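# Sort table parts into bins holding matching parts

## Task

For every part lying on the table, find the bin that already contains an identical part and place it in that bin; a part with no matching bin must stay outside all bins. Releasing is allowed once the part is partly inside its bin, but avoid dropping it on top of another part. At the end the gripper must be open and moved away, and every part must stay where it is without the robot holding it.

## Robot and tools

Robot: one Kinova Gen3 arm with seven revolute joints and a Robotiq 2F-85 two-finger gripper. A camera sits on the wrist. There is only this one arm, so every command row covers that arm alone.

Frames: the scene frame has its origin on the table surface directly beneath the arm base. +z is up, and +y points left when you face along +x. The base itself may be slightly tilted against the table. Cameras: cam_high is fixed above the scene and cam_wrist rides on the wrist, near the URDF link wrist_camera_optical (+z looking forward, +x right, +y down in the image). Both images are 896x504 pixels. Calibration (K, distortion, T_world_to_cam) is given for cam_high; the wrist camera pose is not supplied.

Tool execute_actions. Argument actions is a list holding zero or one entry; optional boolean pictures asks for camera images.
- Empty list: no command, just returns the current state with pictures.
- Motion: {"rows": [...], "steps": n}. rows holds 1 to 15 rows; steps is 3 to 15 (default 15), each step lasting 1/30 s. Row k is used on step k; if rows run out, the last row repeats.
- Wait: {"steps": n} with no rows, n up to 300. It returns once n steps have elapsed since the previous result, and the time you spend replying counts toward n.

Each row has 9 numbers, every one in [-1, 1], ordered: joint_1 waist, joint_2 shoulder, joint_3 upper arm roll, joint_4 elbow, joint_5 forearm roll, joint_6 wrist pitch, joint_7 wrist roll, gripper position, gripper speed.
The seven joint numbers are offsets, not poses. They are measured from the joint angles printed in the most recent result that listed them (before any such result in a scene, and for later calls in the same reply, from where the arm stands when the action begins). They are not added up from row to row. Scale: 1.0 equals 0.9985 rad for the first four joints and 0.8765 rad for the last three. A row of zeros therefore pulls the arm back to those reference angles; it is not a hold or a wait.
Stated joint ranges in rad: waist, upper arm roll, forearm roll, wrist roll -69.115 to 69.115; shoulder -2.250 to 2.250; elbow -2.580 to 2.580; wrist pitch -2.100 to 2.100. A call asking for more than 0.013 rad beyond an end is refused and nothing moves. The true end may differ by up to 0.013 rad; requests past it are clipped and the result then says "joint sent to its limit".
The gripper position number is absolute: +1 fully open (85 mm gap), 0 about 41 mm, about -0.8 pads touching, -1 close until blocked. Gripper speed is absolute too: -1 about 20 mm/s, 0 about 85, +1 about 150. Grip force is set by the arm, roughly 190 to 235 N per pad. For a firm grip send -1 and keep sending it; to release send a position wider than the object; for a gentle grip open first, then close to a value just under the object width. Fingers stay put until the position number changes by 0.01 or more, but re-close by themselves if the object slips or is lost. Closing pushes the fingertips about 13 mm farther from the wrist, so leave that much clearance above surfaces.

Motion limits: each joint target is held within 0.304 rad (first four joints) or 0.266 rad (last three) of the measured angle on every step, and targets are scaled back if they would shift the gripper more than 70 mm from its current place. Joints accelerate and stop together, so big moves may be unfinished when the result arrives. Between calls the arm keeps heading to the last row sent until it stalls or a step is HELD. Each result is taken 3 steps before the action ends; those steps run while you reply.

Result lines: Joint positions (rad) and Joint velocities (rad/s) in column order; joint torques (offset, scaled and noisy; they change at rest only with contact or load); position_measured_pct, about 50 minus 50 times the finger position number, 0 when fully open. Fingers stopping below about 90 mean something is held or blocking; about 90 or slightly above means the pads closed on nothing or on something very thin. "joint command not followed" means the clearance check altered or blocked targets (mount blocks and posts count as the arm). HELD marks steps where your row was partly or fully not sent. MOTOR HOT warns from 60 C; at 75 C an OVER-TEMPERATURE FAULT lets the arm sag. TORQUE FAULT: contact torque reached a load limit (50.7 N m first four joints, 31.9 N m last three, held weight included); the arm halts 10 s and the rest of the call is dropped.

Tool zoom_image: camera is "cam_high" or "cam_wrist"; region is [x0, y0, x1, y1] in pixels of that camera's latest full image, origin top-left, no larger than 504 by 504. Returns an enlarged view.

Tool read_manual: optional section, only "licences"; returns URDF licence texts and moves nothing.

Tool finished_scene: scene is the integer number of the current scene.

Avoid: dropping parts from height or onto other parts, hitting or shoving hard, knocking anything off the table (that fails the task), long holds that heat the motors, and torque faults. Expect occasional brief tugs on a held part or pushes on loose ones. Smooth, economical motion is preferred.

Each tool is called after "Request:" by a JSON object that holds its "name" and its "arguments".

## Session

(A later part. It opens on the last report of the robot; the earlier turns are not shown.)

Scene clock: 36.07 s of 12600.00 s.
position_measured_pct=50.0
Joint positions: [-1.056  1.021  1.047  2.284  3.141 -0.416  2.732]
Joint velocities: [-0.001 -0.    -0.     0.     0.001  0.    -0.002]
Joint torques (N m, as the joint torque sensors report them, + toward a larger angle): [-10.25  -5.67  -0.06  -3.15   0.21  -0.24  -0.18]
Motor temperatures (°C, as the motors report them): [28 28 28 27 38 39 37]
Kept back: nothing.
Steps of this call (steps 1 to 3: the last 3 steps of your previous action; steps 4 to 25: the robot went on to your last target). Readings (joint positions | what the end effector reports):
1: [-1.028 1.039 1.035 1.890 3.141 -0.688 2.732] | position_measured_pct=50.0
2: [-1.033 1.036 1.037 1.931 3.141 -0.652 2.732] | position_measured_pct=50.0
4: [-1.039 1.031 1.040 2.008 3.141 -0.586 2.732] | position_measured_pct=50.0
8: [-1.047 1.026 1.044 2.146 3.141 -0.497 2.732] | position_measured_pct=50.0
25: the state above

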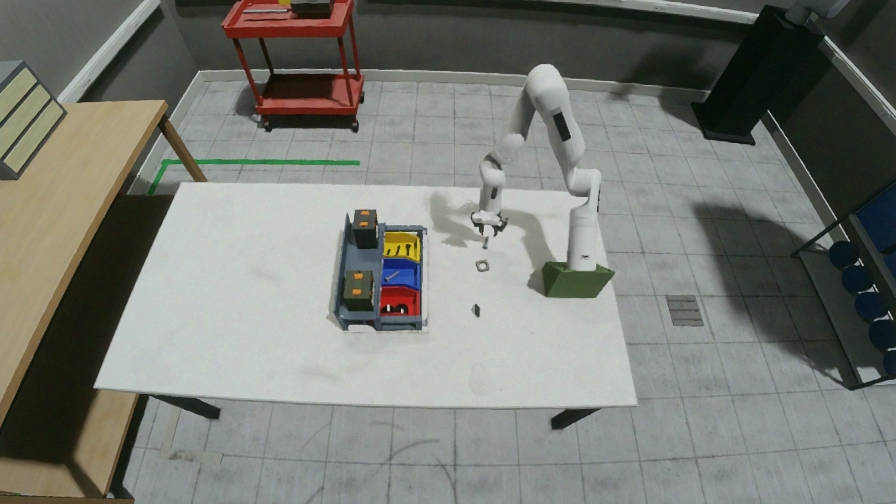

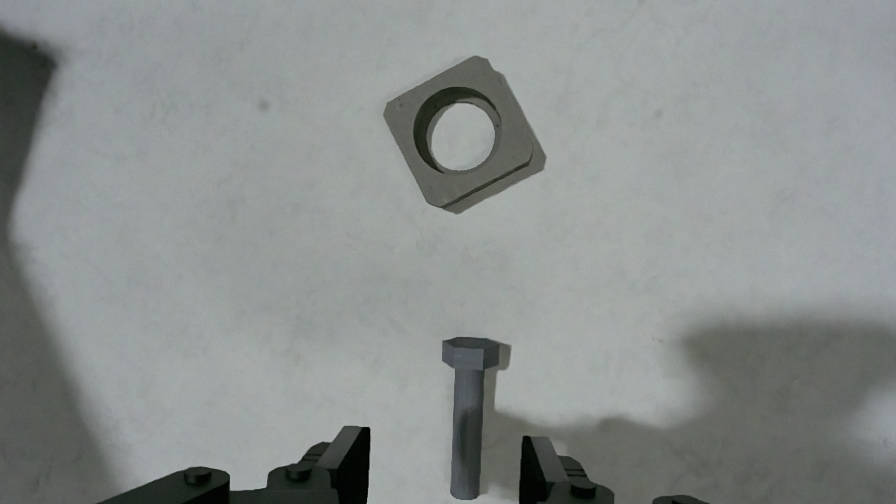

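Request:
{"name": "execute_actions", "arguments": {"actions": [{"rows":[[0.196,0.11,-0.094,0.014,0,0.251,0,0,0]]}]}}

Request:
{"name": "execute_actions", "arguments": {"actions": [{"steps":10}]}}

Request:
{"name": "execute_actions", "arguments": {"actions": [{"rows":[[0,0,0,0,0,0,0,-1,0.8]]}], "pictures": true}}

Scene clock: 36.63 s of 12600.00 s.
position_measured_pct=50.0
Joint positions: [-0.869  1.126  0.953  2.298  3.141 -0.198  2.732]
Joint velocities: [ 0.037  0.023 -0.035  0.006  0.     0.08   0.   ]
Joint torques (N m, as the joint torque sensors report them, + toward a larger angle): [-13.    -8.83  -0.03  -0.98   0.3   -0.29  -0.1 ]
Motor temperatures (°C, as the motors report them): [28 28 28 27 38 39 37]
Steps of this call (steps 1 to 5: the robot went on to your last target; steps 6 to 17: the first 12 steps of this action). Readings (joint positions | what the end effector reports):
6: [-1.054 1.021 1.046 2.284 3.141 -0.415 2.732] | position_measured_pct=50.0
7: [-1.047 1.025 1.044 2.284 3.141 -0.410 2.732] | position_measured_pct=50.0
9: [-1.016 1.043 1.031 2.286 3.141 -0.380 2.732] | position_measured_pct=50.0
13: [-0.912 1.101 0.980 2.294 3.142 -0.259 2.732] | position_measured_pct=50.0
17: the state above

Scene clock: 36.97 s of 12600.00 s.
position_measured_pct=50.0
Joint positions: [-0.86   1.13   0.953  2.298  3.141 -0.196  2.732]
Joint velocities: [ 0.006  0.002 -0.    -0.001  0.002  0.     0.   ]
Joint torques (N m, as the joint torque sensors report them, + toward a larger angle): [-11.21  -8.01   0.06  -1.08   0.24  -0.31  -0.2 ]
Motor temperatures (°C, as the motors report them): [28 28 28 27 38 39 37]
Kept back: nothing.
Steps of this call (steps 1 to 3: the last 3 steps of your previous action; steps 4 to 10: the robot went on to your last target). Readings (joint positions | what the end effector reports):
1: [-0.868 1.126 0.953 2.298 3.141 -0.197 2.732] | position_measured_pct=50.0
2: [-0.866 1.127 0.952 2.298 3.141 -0.196 2.732] | position_measured_pct=50.0
4: [-0.863 1.129 0.953 2.298 3.141 -0.196 2.732] | position_measured_pct=50.0
8: [-0.861 1.130 0.953 2.298 3.141 -0.196 2.732] | position_measured_pct=50.0
10: the state above

Scene clock: 37.37 s of 12600.00 s.
position_measured_pct=84.1
Joint positions: [-0.863  1.129  0.953  2.298  3.142 -0.196  2.732]
Joint velocities: [ 0.    -0.001 -0.     0.001 -0.     0.001  0.001]
Joint torques (N m, as the joint torque sensors report them, + toward a larger angle): [-9.03 -6.15 -0.85 -0.41  0.2  -0.41 -0.23]
Motor temperatures (°C, as the motors report them): [28 28 28 27 38 39 37]
Steps of this call (steps 1 to 12: the first 12 steps of this action). Readings (joint positions | what the end effector reports):
1: [-0.861 1.130 0.953 2.298 3.141 -0.196 2.732] | position_measured_pct=50.0
2: [-0.861 1.130 0.953 2.298 3.141 -0.196 2.732] | position_measured_pct=50.8
4: [-0.862 1.129 0.953 2.297 3.142 -0.195 2.732] | position_measured_pct=57.5
8: [-0.862 1.129 0.953 2.297 3.141 -0.196 2.732] | position_measured_pct=75.8
12: the state above

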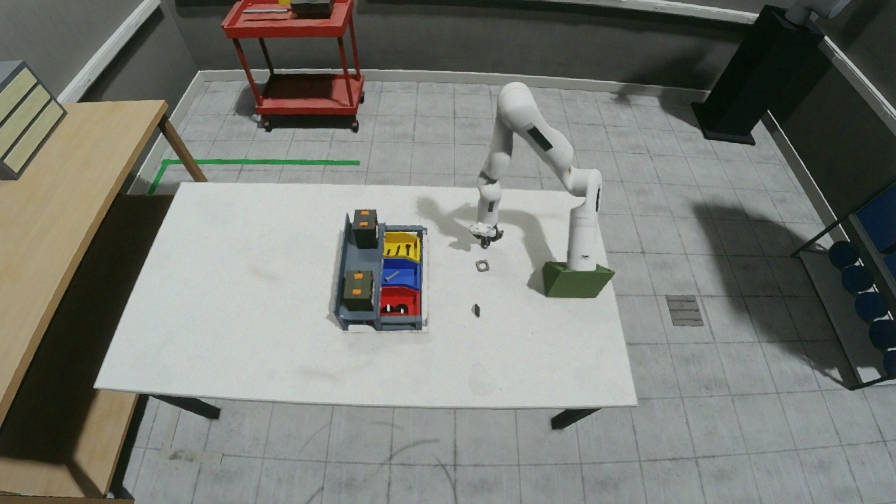

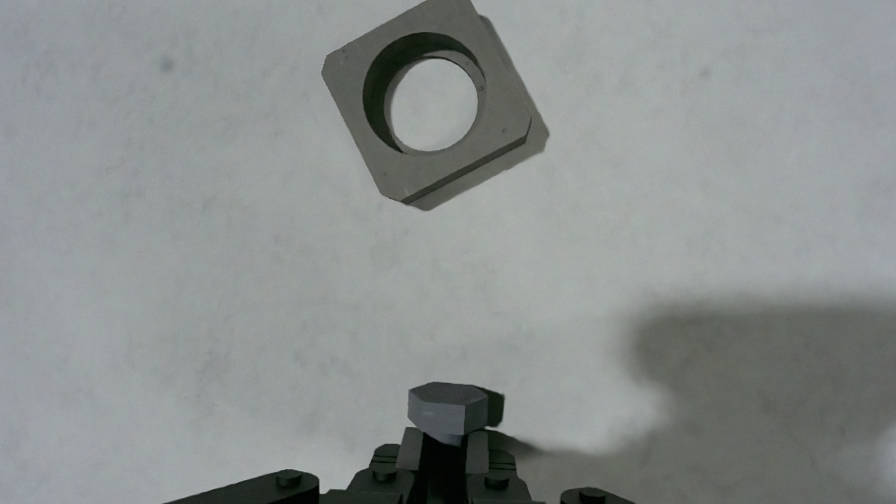

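Request:
{"name": "execute_actions", "arguments": {"actions": [{"rows":[[-0.045,-0.02,0.024,0,0,-0.05,0,-1,0],[-0.045,-0.02,0.024,0,0,-0.05,0,-1,0],[-0.045,-0.02,0.024,0,0,-0.05,0,-1,0],[-0.045,-0.02,0.024,0,0,-0.05,0,-1,0],[-0.045,-0.011,0.024,-0.784,0,-0.937,0.05,-1,0]]}]}}

Request:
{"name": "execute_actions", "arguments": {"actions": [{"steps":32}]}}

Request:
{"name": "execute_actions", "arguments": {"actions": [{"rows":[[0.09,0.15,-0.1,-0.4,0,-0.2,0,-1,0],[0.09,0.15,-0.1,-0.4,0,-0.2,0,-1,0],[0.09,0.15,-0.1,-0.4,0,-0.2,0,-1,0],[0.09,0.15,-0.1,-0.4,0,-0.2,0,-1,0],[0.09,0.15,-0.1,-0.4,0,-0.2,0,-1,0],[0.09,0.15,-0.1,-0.4,0,-0.2,0,-1,0],[0.09,0.15,-0.1,-0.4,0,-0.2,0,-1,0],[0.09,0.15,-0.1,-0.4,0,-0.2,0,-1,0],[0.09,0.15,-0.1,-0.4,0,-0.2,0,-1,0],[0.09,0.15,-0.1,-0.4,0,-0.2,0,-1,0],[0.185,0.308,-0.202,-0.613,0,-0.32,0,-1,0]]}]}}

Request:
{"name": "execute_actions", "arguments": {"actions": [{"steps":22}], "pictures": true}}

Scene clock: 38.03 s of 12600.00 s.
position_measured_pct=84.1
Joint positions: [-0.905  1.116  0.976  2.146  3.142 -0.412  2.752]
Joint velocities: [-0.01   0.009  0.005 -1.12   0.    -0.942  0.116]
Joint torques (N m, as the joint torque sensors report them, + toward a larger angle): [-12.4   -8.48   0.04  -3.25   0.27   0.02  -0.35]
Motor temperatures (°C, as the motors report them): [28 28 28 27 38 39 37]
Steps of this call (steps 1 to 3: the last 3 steps of your previous action; steps 4 to 8: the robot went on to your last target; steps 9 to 20: the first 12 steps of this action). Readings (joint positions | what the end effector reports):
9: [-0.864 1.128 0.954 2.298 3.142 -0.197 2.732] | position_measured_pct=84.1
10: [-0.871 1.125 0.956 2.298 3.142 -0.202 2.732] | position_measured_pct=84.1
12: [-0.896 1.114 0.968 2.298 3.141 -0.224 2.732] | position_measured_pct=84.1
16: [-0.903 1.114 0.975 2.265 3.142 -0.291 2.737] | position_measured_pct=84.1
20: the state above

Scene clock: 39.10 s of 12600.00 s.
position_measured_pct=84.1
Joint positions: [-0.908  1.118  0.977  1.515  3.142 -1.017  2.776]
Joint velocities: [-0.     0.002 -0.     0.001  0.001  0.    -0.   ]
Joint torques (N m, as the joint torque sensors report them, + toward a larger angle): [-15.7  -10.53  -0.12  -7.47   0.13  -0.28  -0.11]
Motor temperatures (°C, as the motors report them): [28 28 28 27 38 39 37]
Kept back: nothing.
Steps of this call (steps 1 to 3: the last 3 steps of your previous action; steps 4 to 32: the robot went on to your last target). Readings (joint positions | what the end effector reports):
1: [-0.905 1.116 0.976 2.109 3.142 -0.443 2.756] | position_measured_pct=84.1
2: [-0.905 1.116 0.976 2.072 3.142 -0.476 2.759] | position_measured_pct=84.1
4: [-0.906 1.117 0.976 1.998 3.142 -0.540 2.764] | position_measured_pct=84.1
8: [-0.906 1.117 0.977 1.850 3.142 -0.670 2.770] | position_measured_pct=84.1
32: the state above

Scene clock: 39.50 s of 12600.00 s.
position_measured_pct=84.1
Joint positions: [-0.832  1.243  0.895  1.205  3.142 -1.162  2.776]
Joint velocities: [ 0.302  0.505 -0.297 -1.159  0.012 -0.519 -0.001]
Joint torques (N m, as the joint torque sensors report them, + toward a larger angle): [-14.89  -8.87  -0.95  -6.67  -0.17   0.06  -0.24]
Motor temperatures (°C, as the motors report them): [28 28 28 27 38 39 37]
Steps of this call (steps 1 to 12: the first 12 steps of this action). Readings (joint positions | what the end effector reports):
1: [-0.907 1.118 0.977 1.514 3.142 -1.018 2.776] | position_measured_pct=84.1
2: [-0.905 1.122 0.976 1.508 3.142 -1.021 2.776] | position_measured_pct=84.1
4: [-0.895 1.137 0.968 1.481 3.142 -1.037 2.776] | position_measured_pct=84.1
8: [-0.861 1.192 0.931 1.360 3.142 -1.102 2.776] | position_measured_pct=84.1
12: the state above

Scene clock: 40.23 s of 12600.00 s.
position_measured_pct=84.1
Joint positions: [-0.723  1.425  0.775  0.903  3.142 -1.298  2.776]
Joint velocities: [ 0.002  0.003 -0.    -0.    -0.001  0.     0.   ]
Joint torques (N m, as the joint torque sensors report them, + toward a larger angle): [-19.48 -17.2   -0.33  -8.86   0.07  -0.48  -0.3 ]
Motor temperatures (°C, as the motors report them): [28 28 28 27 38 39 37]
Kept back: nothing.
Steps of this call (steps 1 to 3: the last 3 steps of your previous action; steps 4 to 22: the robot went on to your last target). Readings (joint positions | what the end effector reports):
1: [-0.820 1.262 0.883 1.166 3.142 -1.181 2.776] | position_measured_pct=84.1
2: [-0.806 1.285 0.869 1.127 3.142 -1.199 2.776] | position_measured_pct=84.1
4: [-0.778 1.333 0.837 1.052 3.142 -1.232 2.776] | position_measured_pct=84.1
8: [-0.738 1.402 0.788 0.938 3.141 -1.283 2.776] | position_measured_pct=84.1
22: the state above

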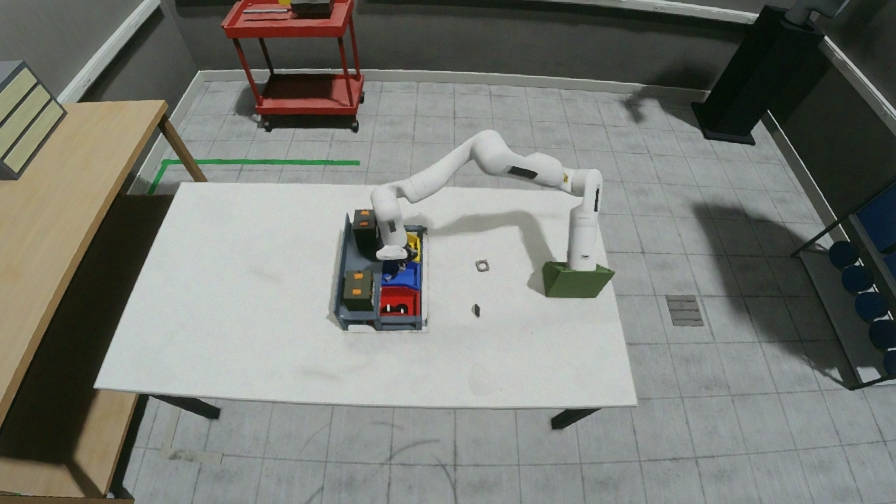

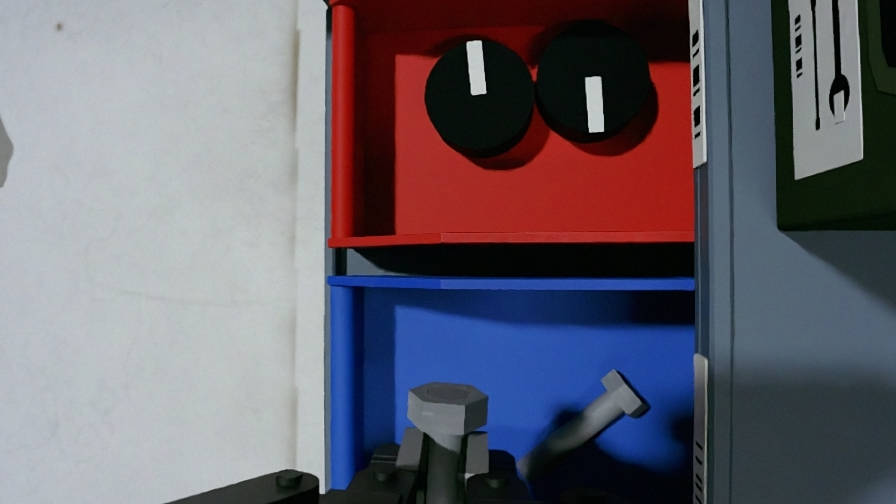

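Request:
{"name": "execute_actions", "arguments": {"actions": [{"rows":[[0.069,0.072,-0.007,0.101,0,0.205,0,-1,0]]}]}}

Request:
{"name": "execute_actions", "arguments": {"actions": [{"rows":[[0,0,0,0,0,0,0,-0.4,0]],"steps":10}]}}

Request:
{"name": "execute_actions", "arguments": {"actions": [{"rows":[[-0.14,-0.15,0.014,0,0,-0.2,0,-0.4,0]]}]}}

Request:
{"name": "execute_actions", "arguments": {"actions": [{"rows":[[0.03,-0.08,0.04,0,0,0,0,1,1]]}], "pictures": true}}

Scene clock: 40.77 s of 12600.00 s.
position_measured_pct=84.1
Joint positions: [-0.654  1.496  0.768  1.004  3.142 -1.118  2.776]
Joint velocities: [ 0.002  0.004  0.001 -0.008 -0.002  0.007 -0.002]
Joint torques (N m, as the joint torque sensors report them, + toward a larger angle): [-19.14 -17.81  -0.37  -7.98   0.33  -0.23  -0.16]
Motor temperatures (°C, as the motors report them): [28 28 28 27 38 39 37]
Steps of this call (steps 1 to 4: the robot went on to your last target; steps 5 to 16: the first 12 steps of this action). Readings (joint positions | what the end effector reports):
5: [-0.722 1.426 0.775 0.903 3.142 -1.296 2.776] | position_measured_pct=84.1
6: [-0.719 1.430 0.775 0.908 3.142 -1.287 2.776] | position_measured_pct=84.1
8: [-0.700 1.449 0.773 0.933 3.142 -1.240 2.776] | position_measured_pct=84.1
12: [-0.658 1.492 0.769 0.998 3.142 -1.130 2.776] | position_measured_pct=84.1
16: the state above

Scene clock: 41.10 s of 12600.00 s.
position_measured_pct=72.2
Joint positions: [-0.654  1.496  0.768  1.003  3.142 -1.118  2.776]
Joint velocities: [ 0.001  0.     0.001 -0.     0.001  0.     0.   ]
Joint torques (N m, as the joint torque sensors report them, + toward a larger angle): [-18.84 -17.23  -0.48  -8.02   0.2   -0.19  -0.25]
Motor temperatures (°C, as the motors report them): [28 28 28 27 38 39 37]
Steps of this call (steps 1 to 3: the last 3 steps of your previous action; steps 4 to 10: the first 7 steps of this action, its rows measured from where the robot was after step 3). Readings (joint positions | what the end effector reports):
3: [-0.654 1.497 0.768 1.004 3.142 -1.118 2.776] | position_measured_pct=84.1
4: [-0.654 1.497 0.768 1.004 3.142 -1.118 2.776] | position_measured_pct=84.1
5: [-0.654 1.497 0.768 1.004 3.142 -1.118 2.776] | position_measured_pct=84.1
7: [-0.654 1.496 0.768 1.003 3.142 -1.118 2.776] | position_measured_pct=79.4
10: the state above

Scene clock: 41.60 s of 12600.00 s.
position_measured_pct=69.8
Joint positions: [-0.791  1.35   0.782  1.001  3.141 -1.293  2.776]
Joint velocities: [-0.017 -0.018  0.     0.023  0.001 -0.025 -0.002]
Joint torques (N m, as the joint torque sensors report them, + toward a larger angle): [-14.44 -12.18   0.1   -6.62   0.2   -0.24  -0.19]
Motor temperatures (°C, as the motors report them): [28 28 28 27 38 39 37]
Steps of this call (steps 1 to 3: the last 3 steps of your previous action; steps 4 to 15: the first 12 steps of this action, its rows measured from where the robot was after step 3). Readings (joint positions | what the end effector reports):
3: [-0.654 1.497 0.768 1.003 3.142 -1.118 2.776] | position_measured_pct=70.2
4: [-0.656 1.495 0.769 1.004 3.142 -1.119 2.776] | position_measured_pct=69.8
5: [-0.661 1.489 0.769 1.005 3.142 -1.125 2.776] | position_measured_pct=69.8
7: [-0.687 1.461 0.771 1.007 3.142 -1.156 2.776] | position_measured_pct=69.8
11: [-0.761 1.382 0.779 1.004 3.142 -1.250 2.776] | position_measured_pct=69.8
15: the state above

Scene clock: 42.10 s of 12600.00 s.
position_measured_pct=20.6
Joint positions: [-0.763  1.27   0.823  1.003  3.141 -1.294  2.776]
Joint velocities: [-0.002 -0.008 -0.01   0.002 -0.002 -0.    -0.   ]
Joint torques (N m, as the joint torque sensors report them, + toward a larger angle): [-17.93 -15.2   -0.21  -8.44   0.16  -0.06   0.01]
Motor temperatures (°C, as the motors report them): [28 28 28 27 38 39 37]
Steps of this call (steps 1 to 3: the last 3 steps of your previous action; steps 4 to 15: the first 12 steps of this action, its rows measured from where the robot was after step 3). Readings (joint positions | what the end effector reports):
3: [-0.793 1.349 0.782 1.003 3.142 -1.294 2.776] | position_measured_pct=69.8
4: [-0.792 1.347 0.782 1.003 3.141 -1.294 2.776] | position_measured_pct=69.8
5: [-0.790 1.340 0.783 1.004 3.140 -1.294 2.776] | position_measured_pct=68.7
7: [-0.779 1.312 0.794 1.004 3.139 -1.293 2.776] | position_measured_pct=61.5
11: [-0.763 1.272 0.826 1.002 3.144 -1.294 2.776] | position_measured_pct=41.7
15: the state above

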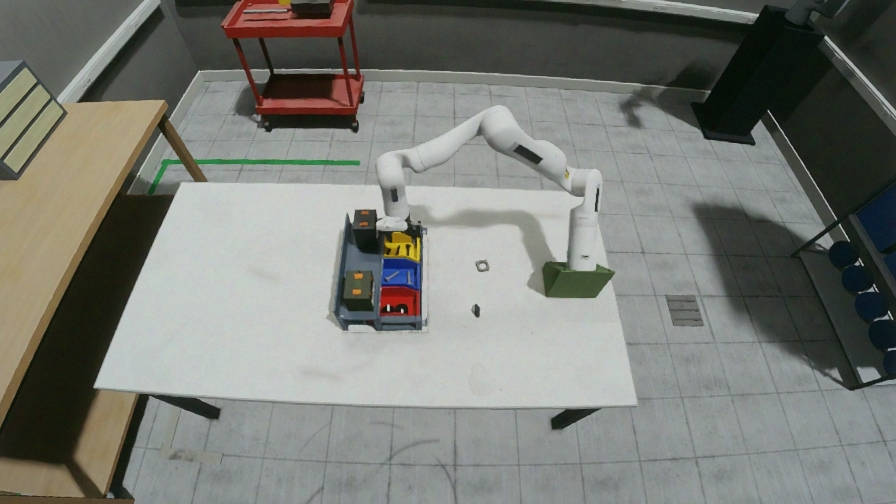

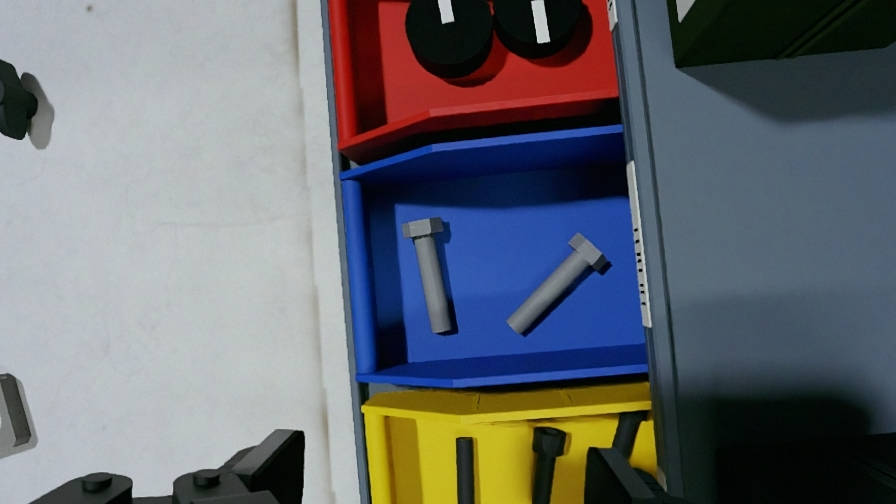

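Same.

Request:
{"name": "finished_scene", "arguments": {"scene": 1}}

The scene is finished: the task was done.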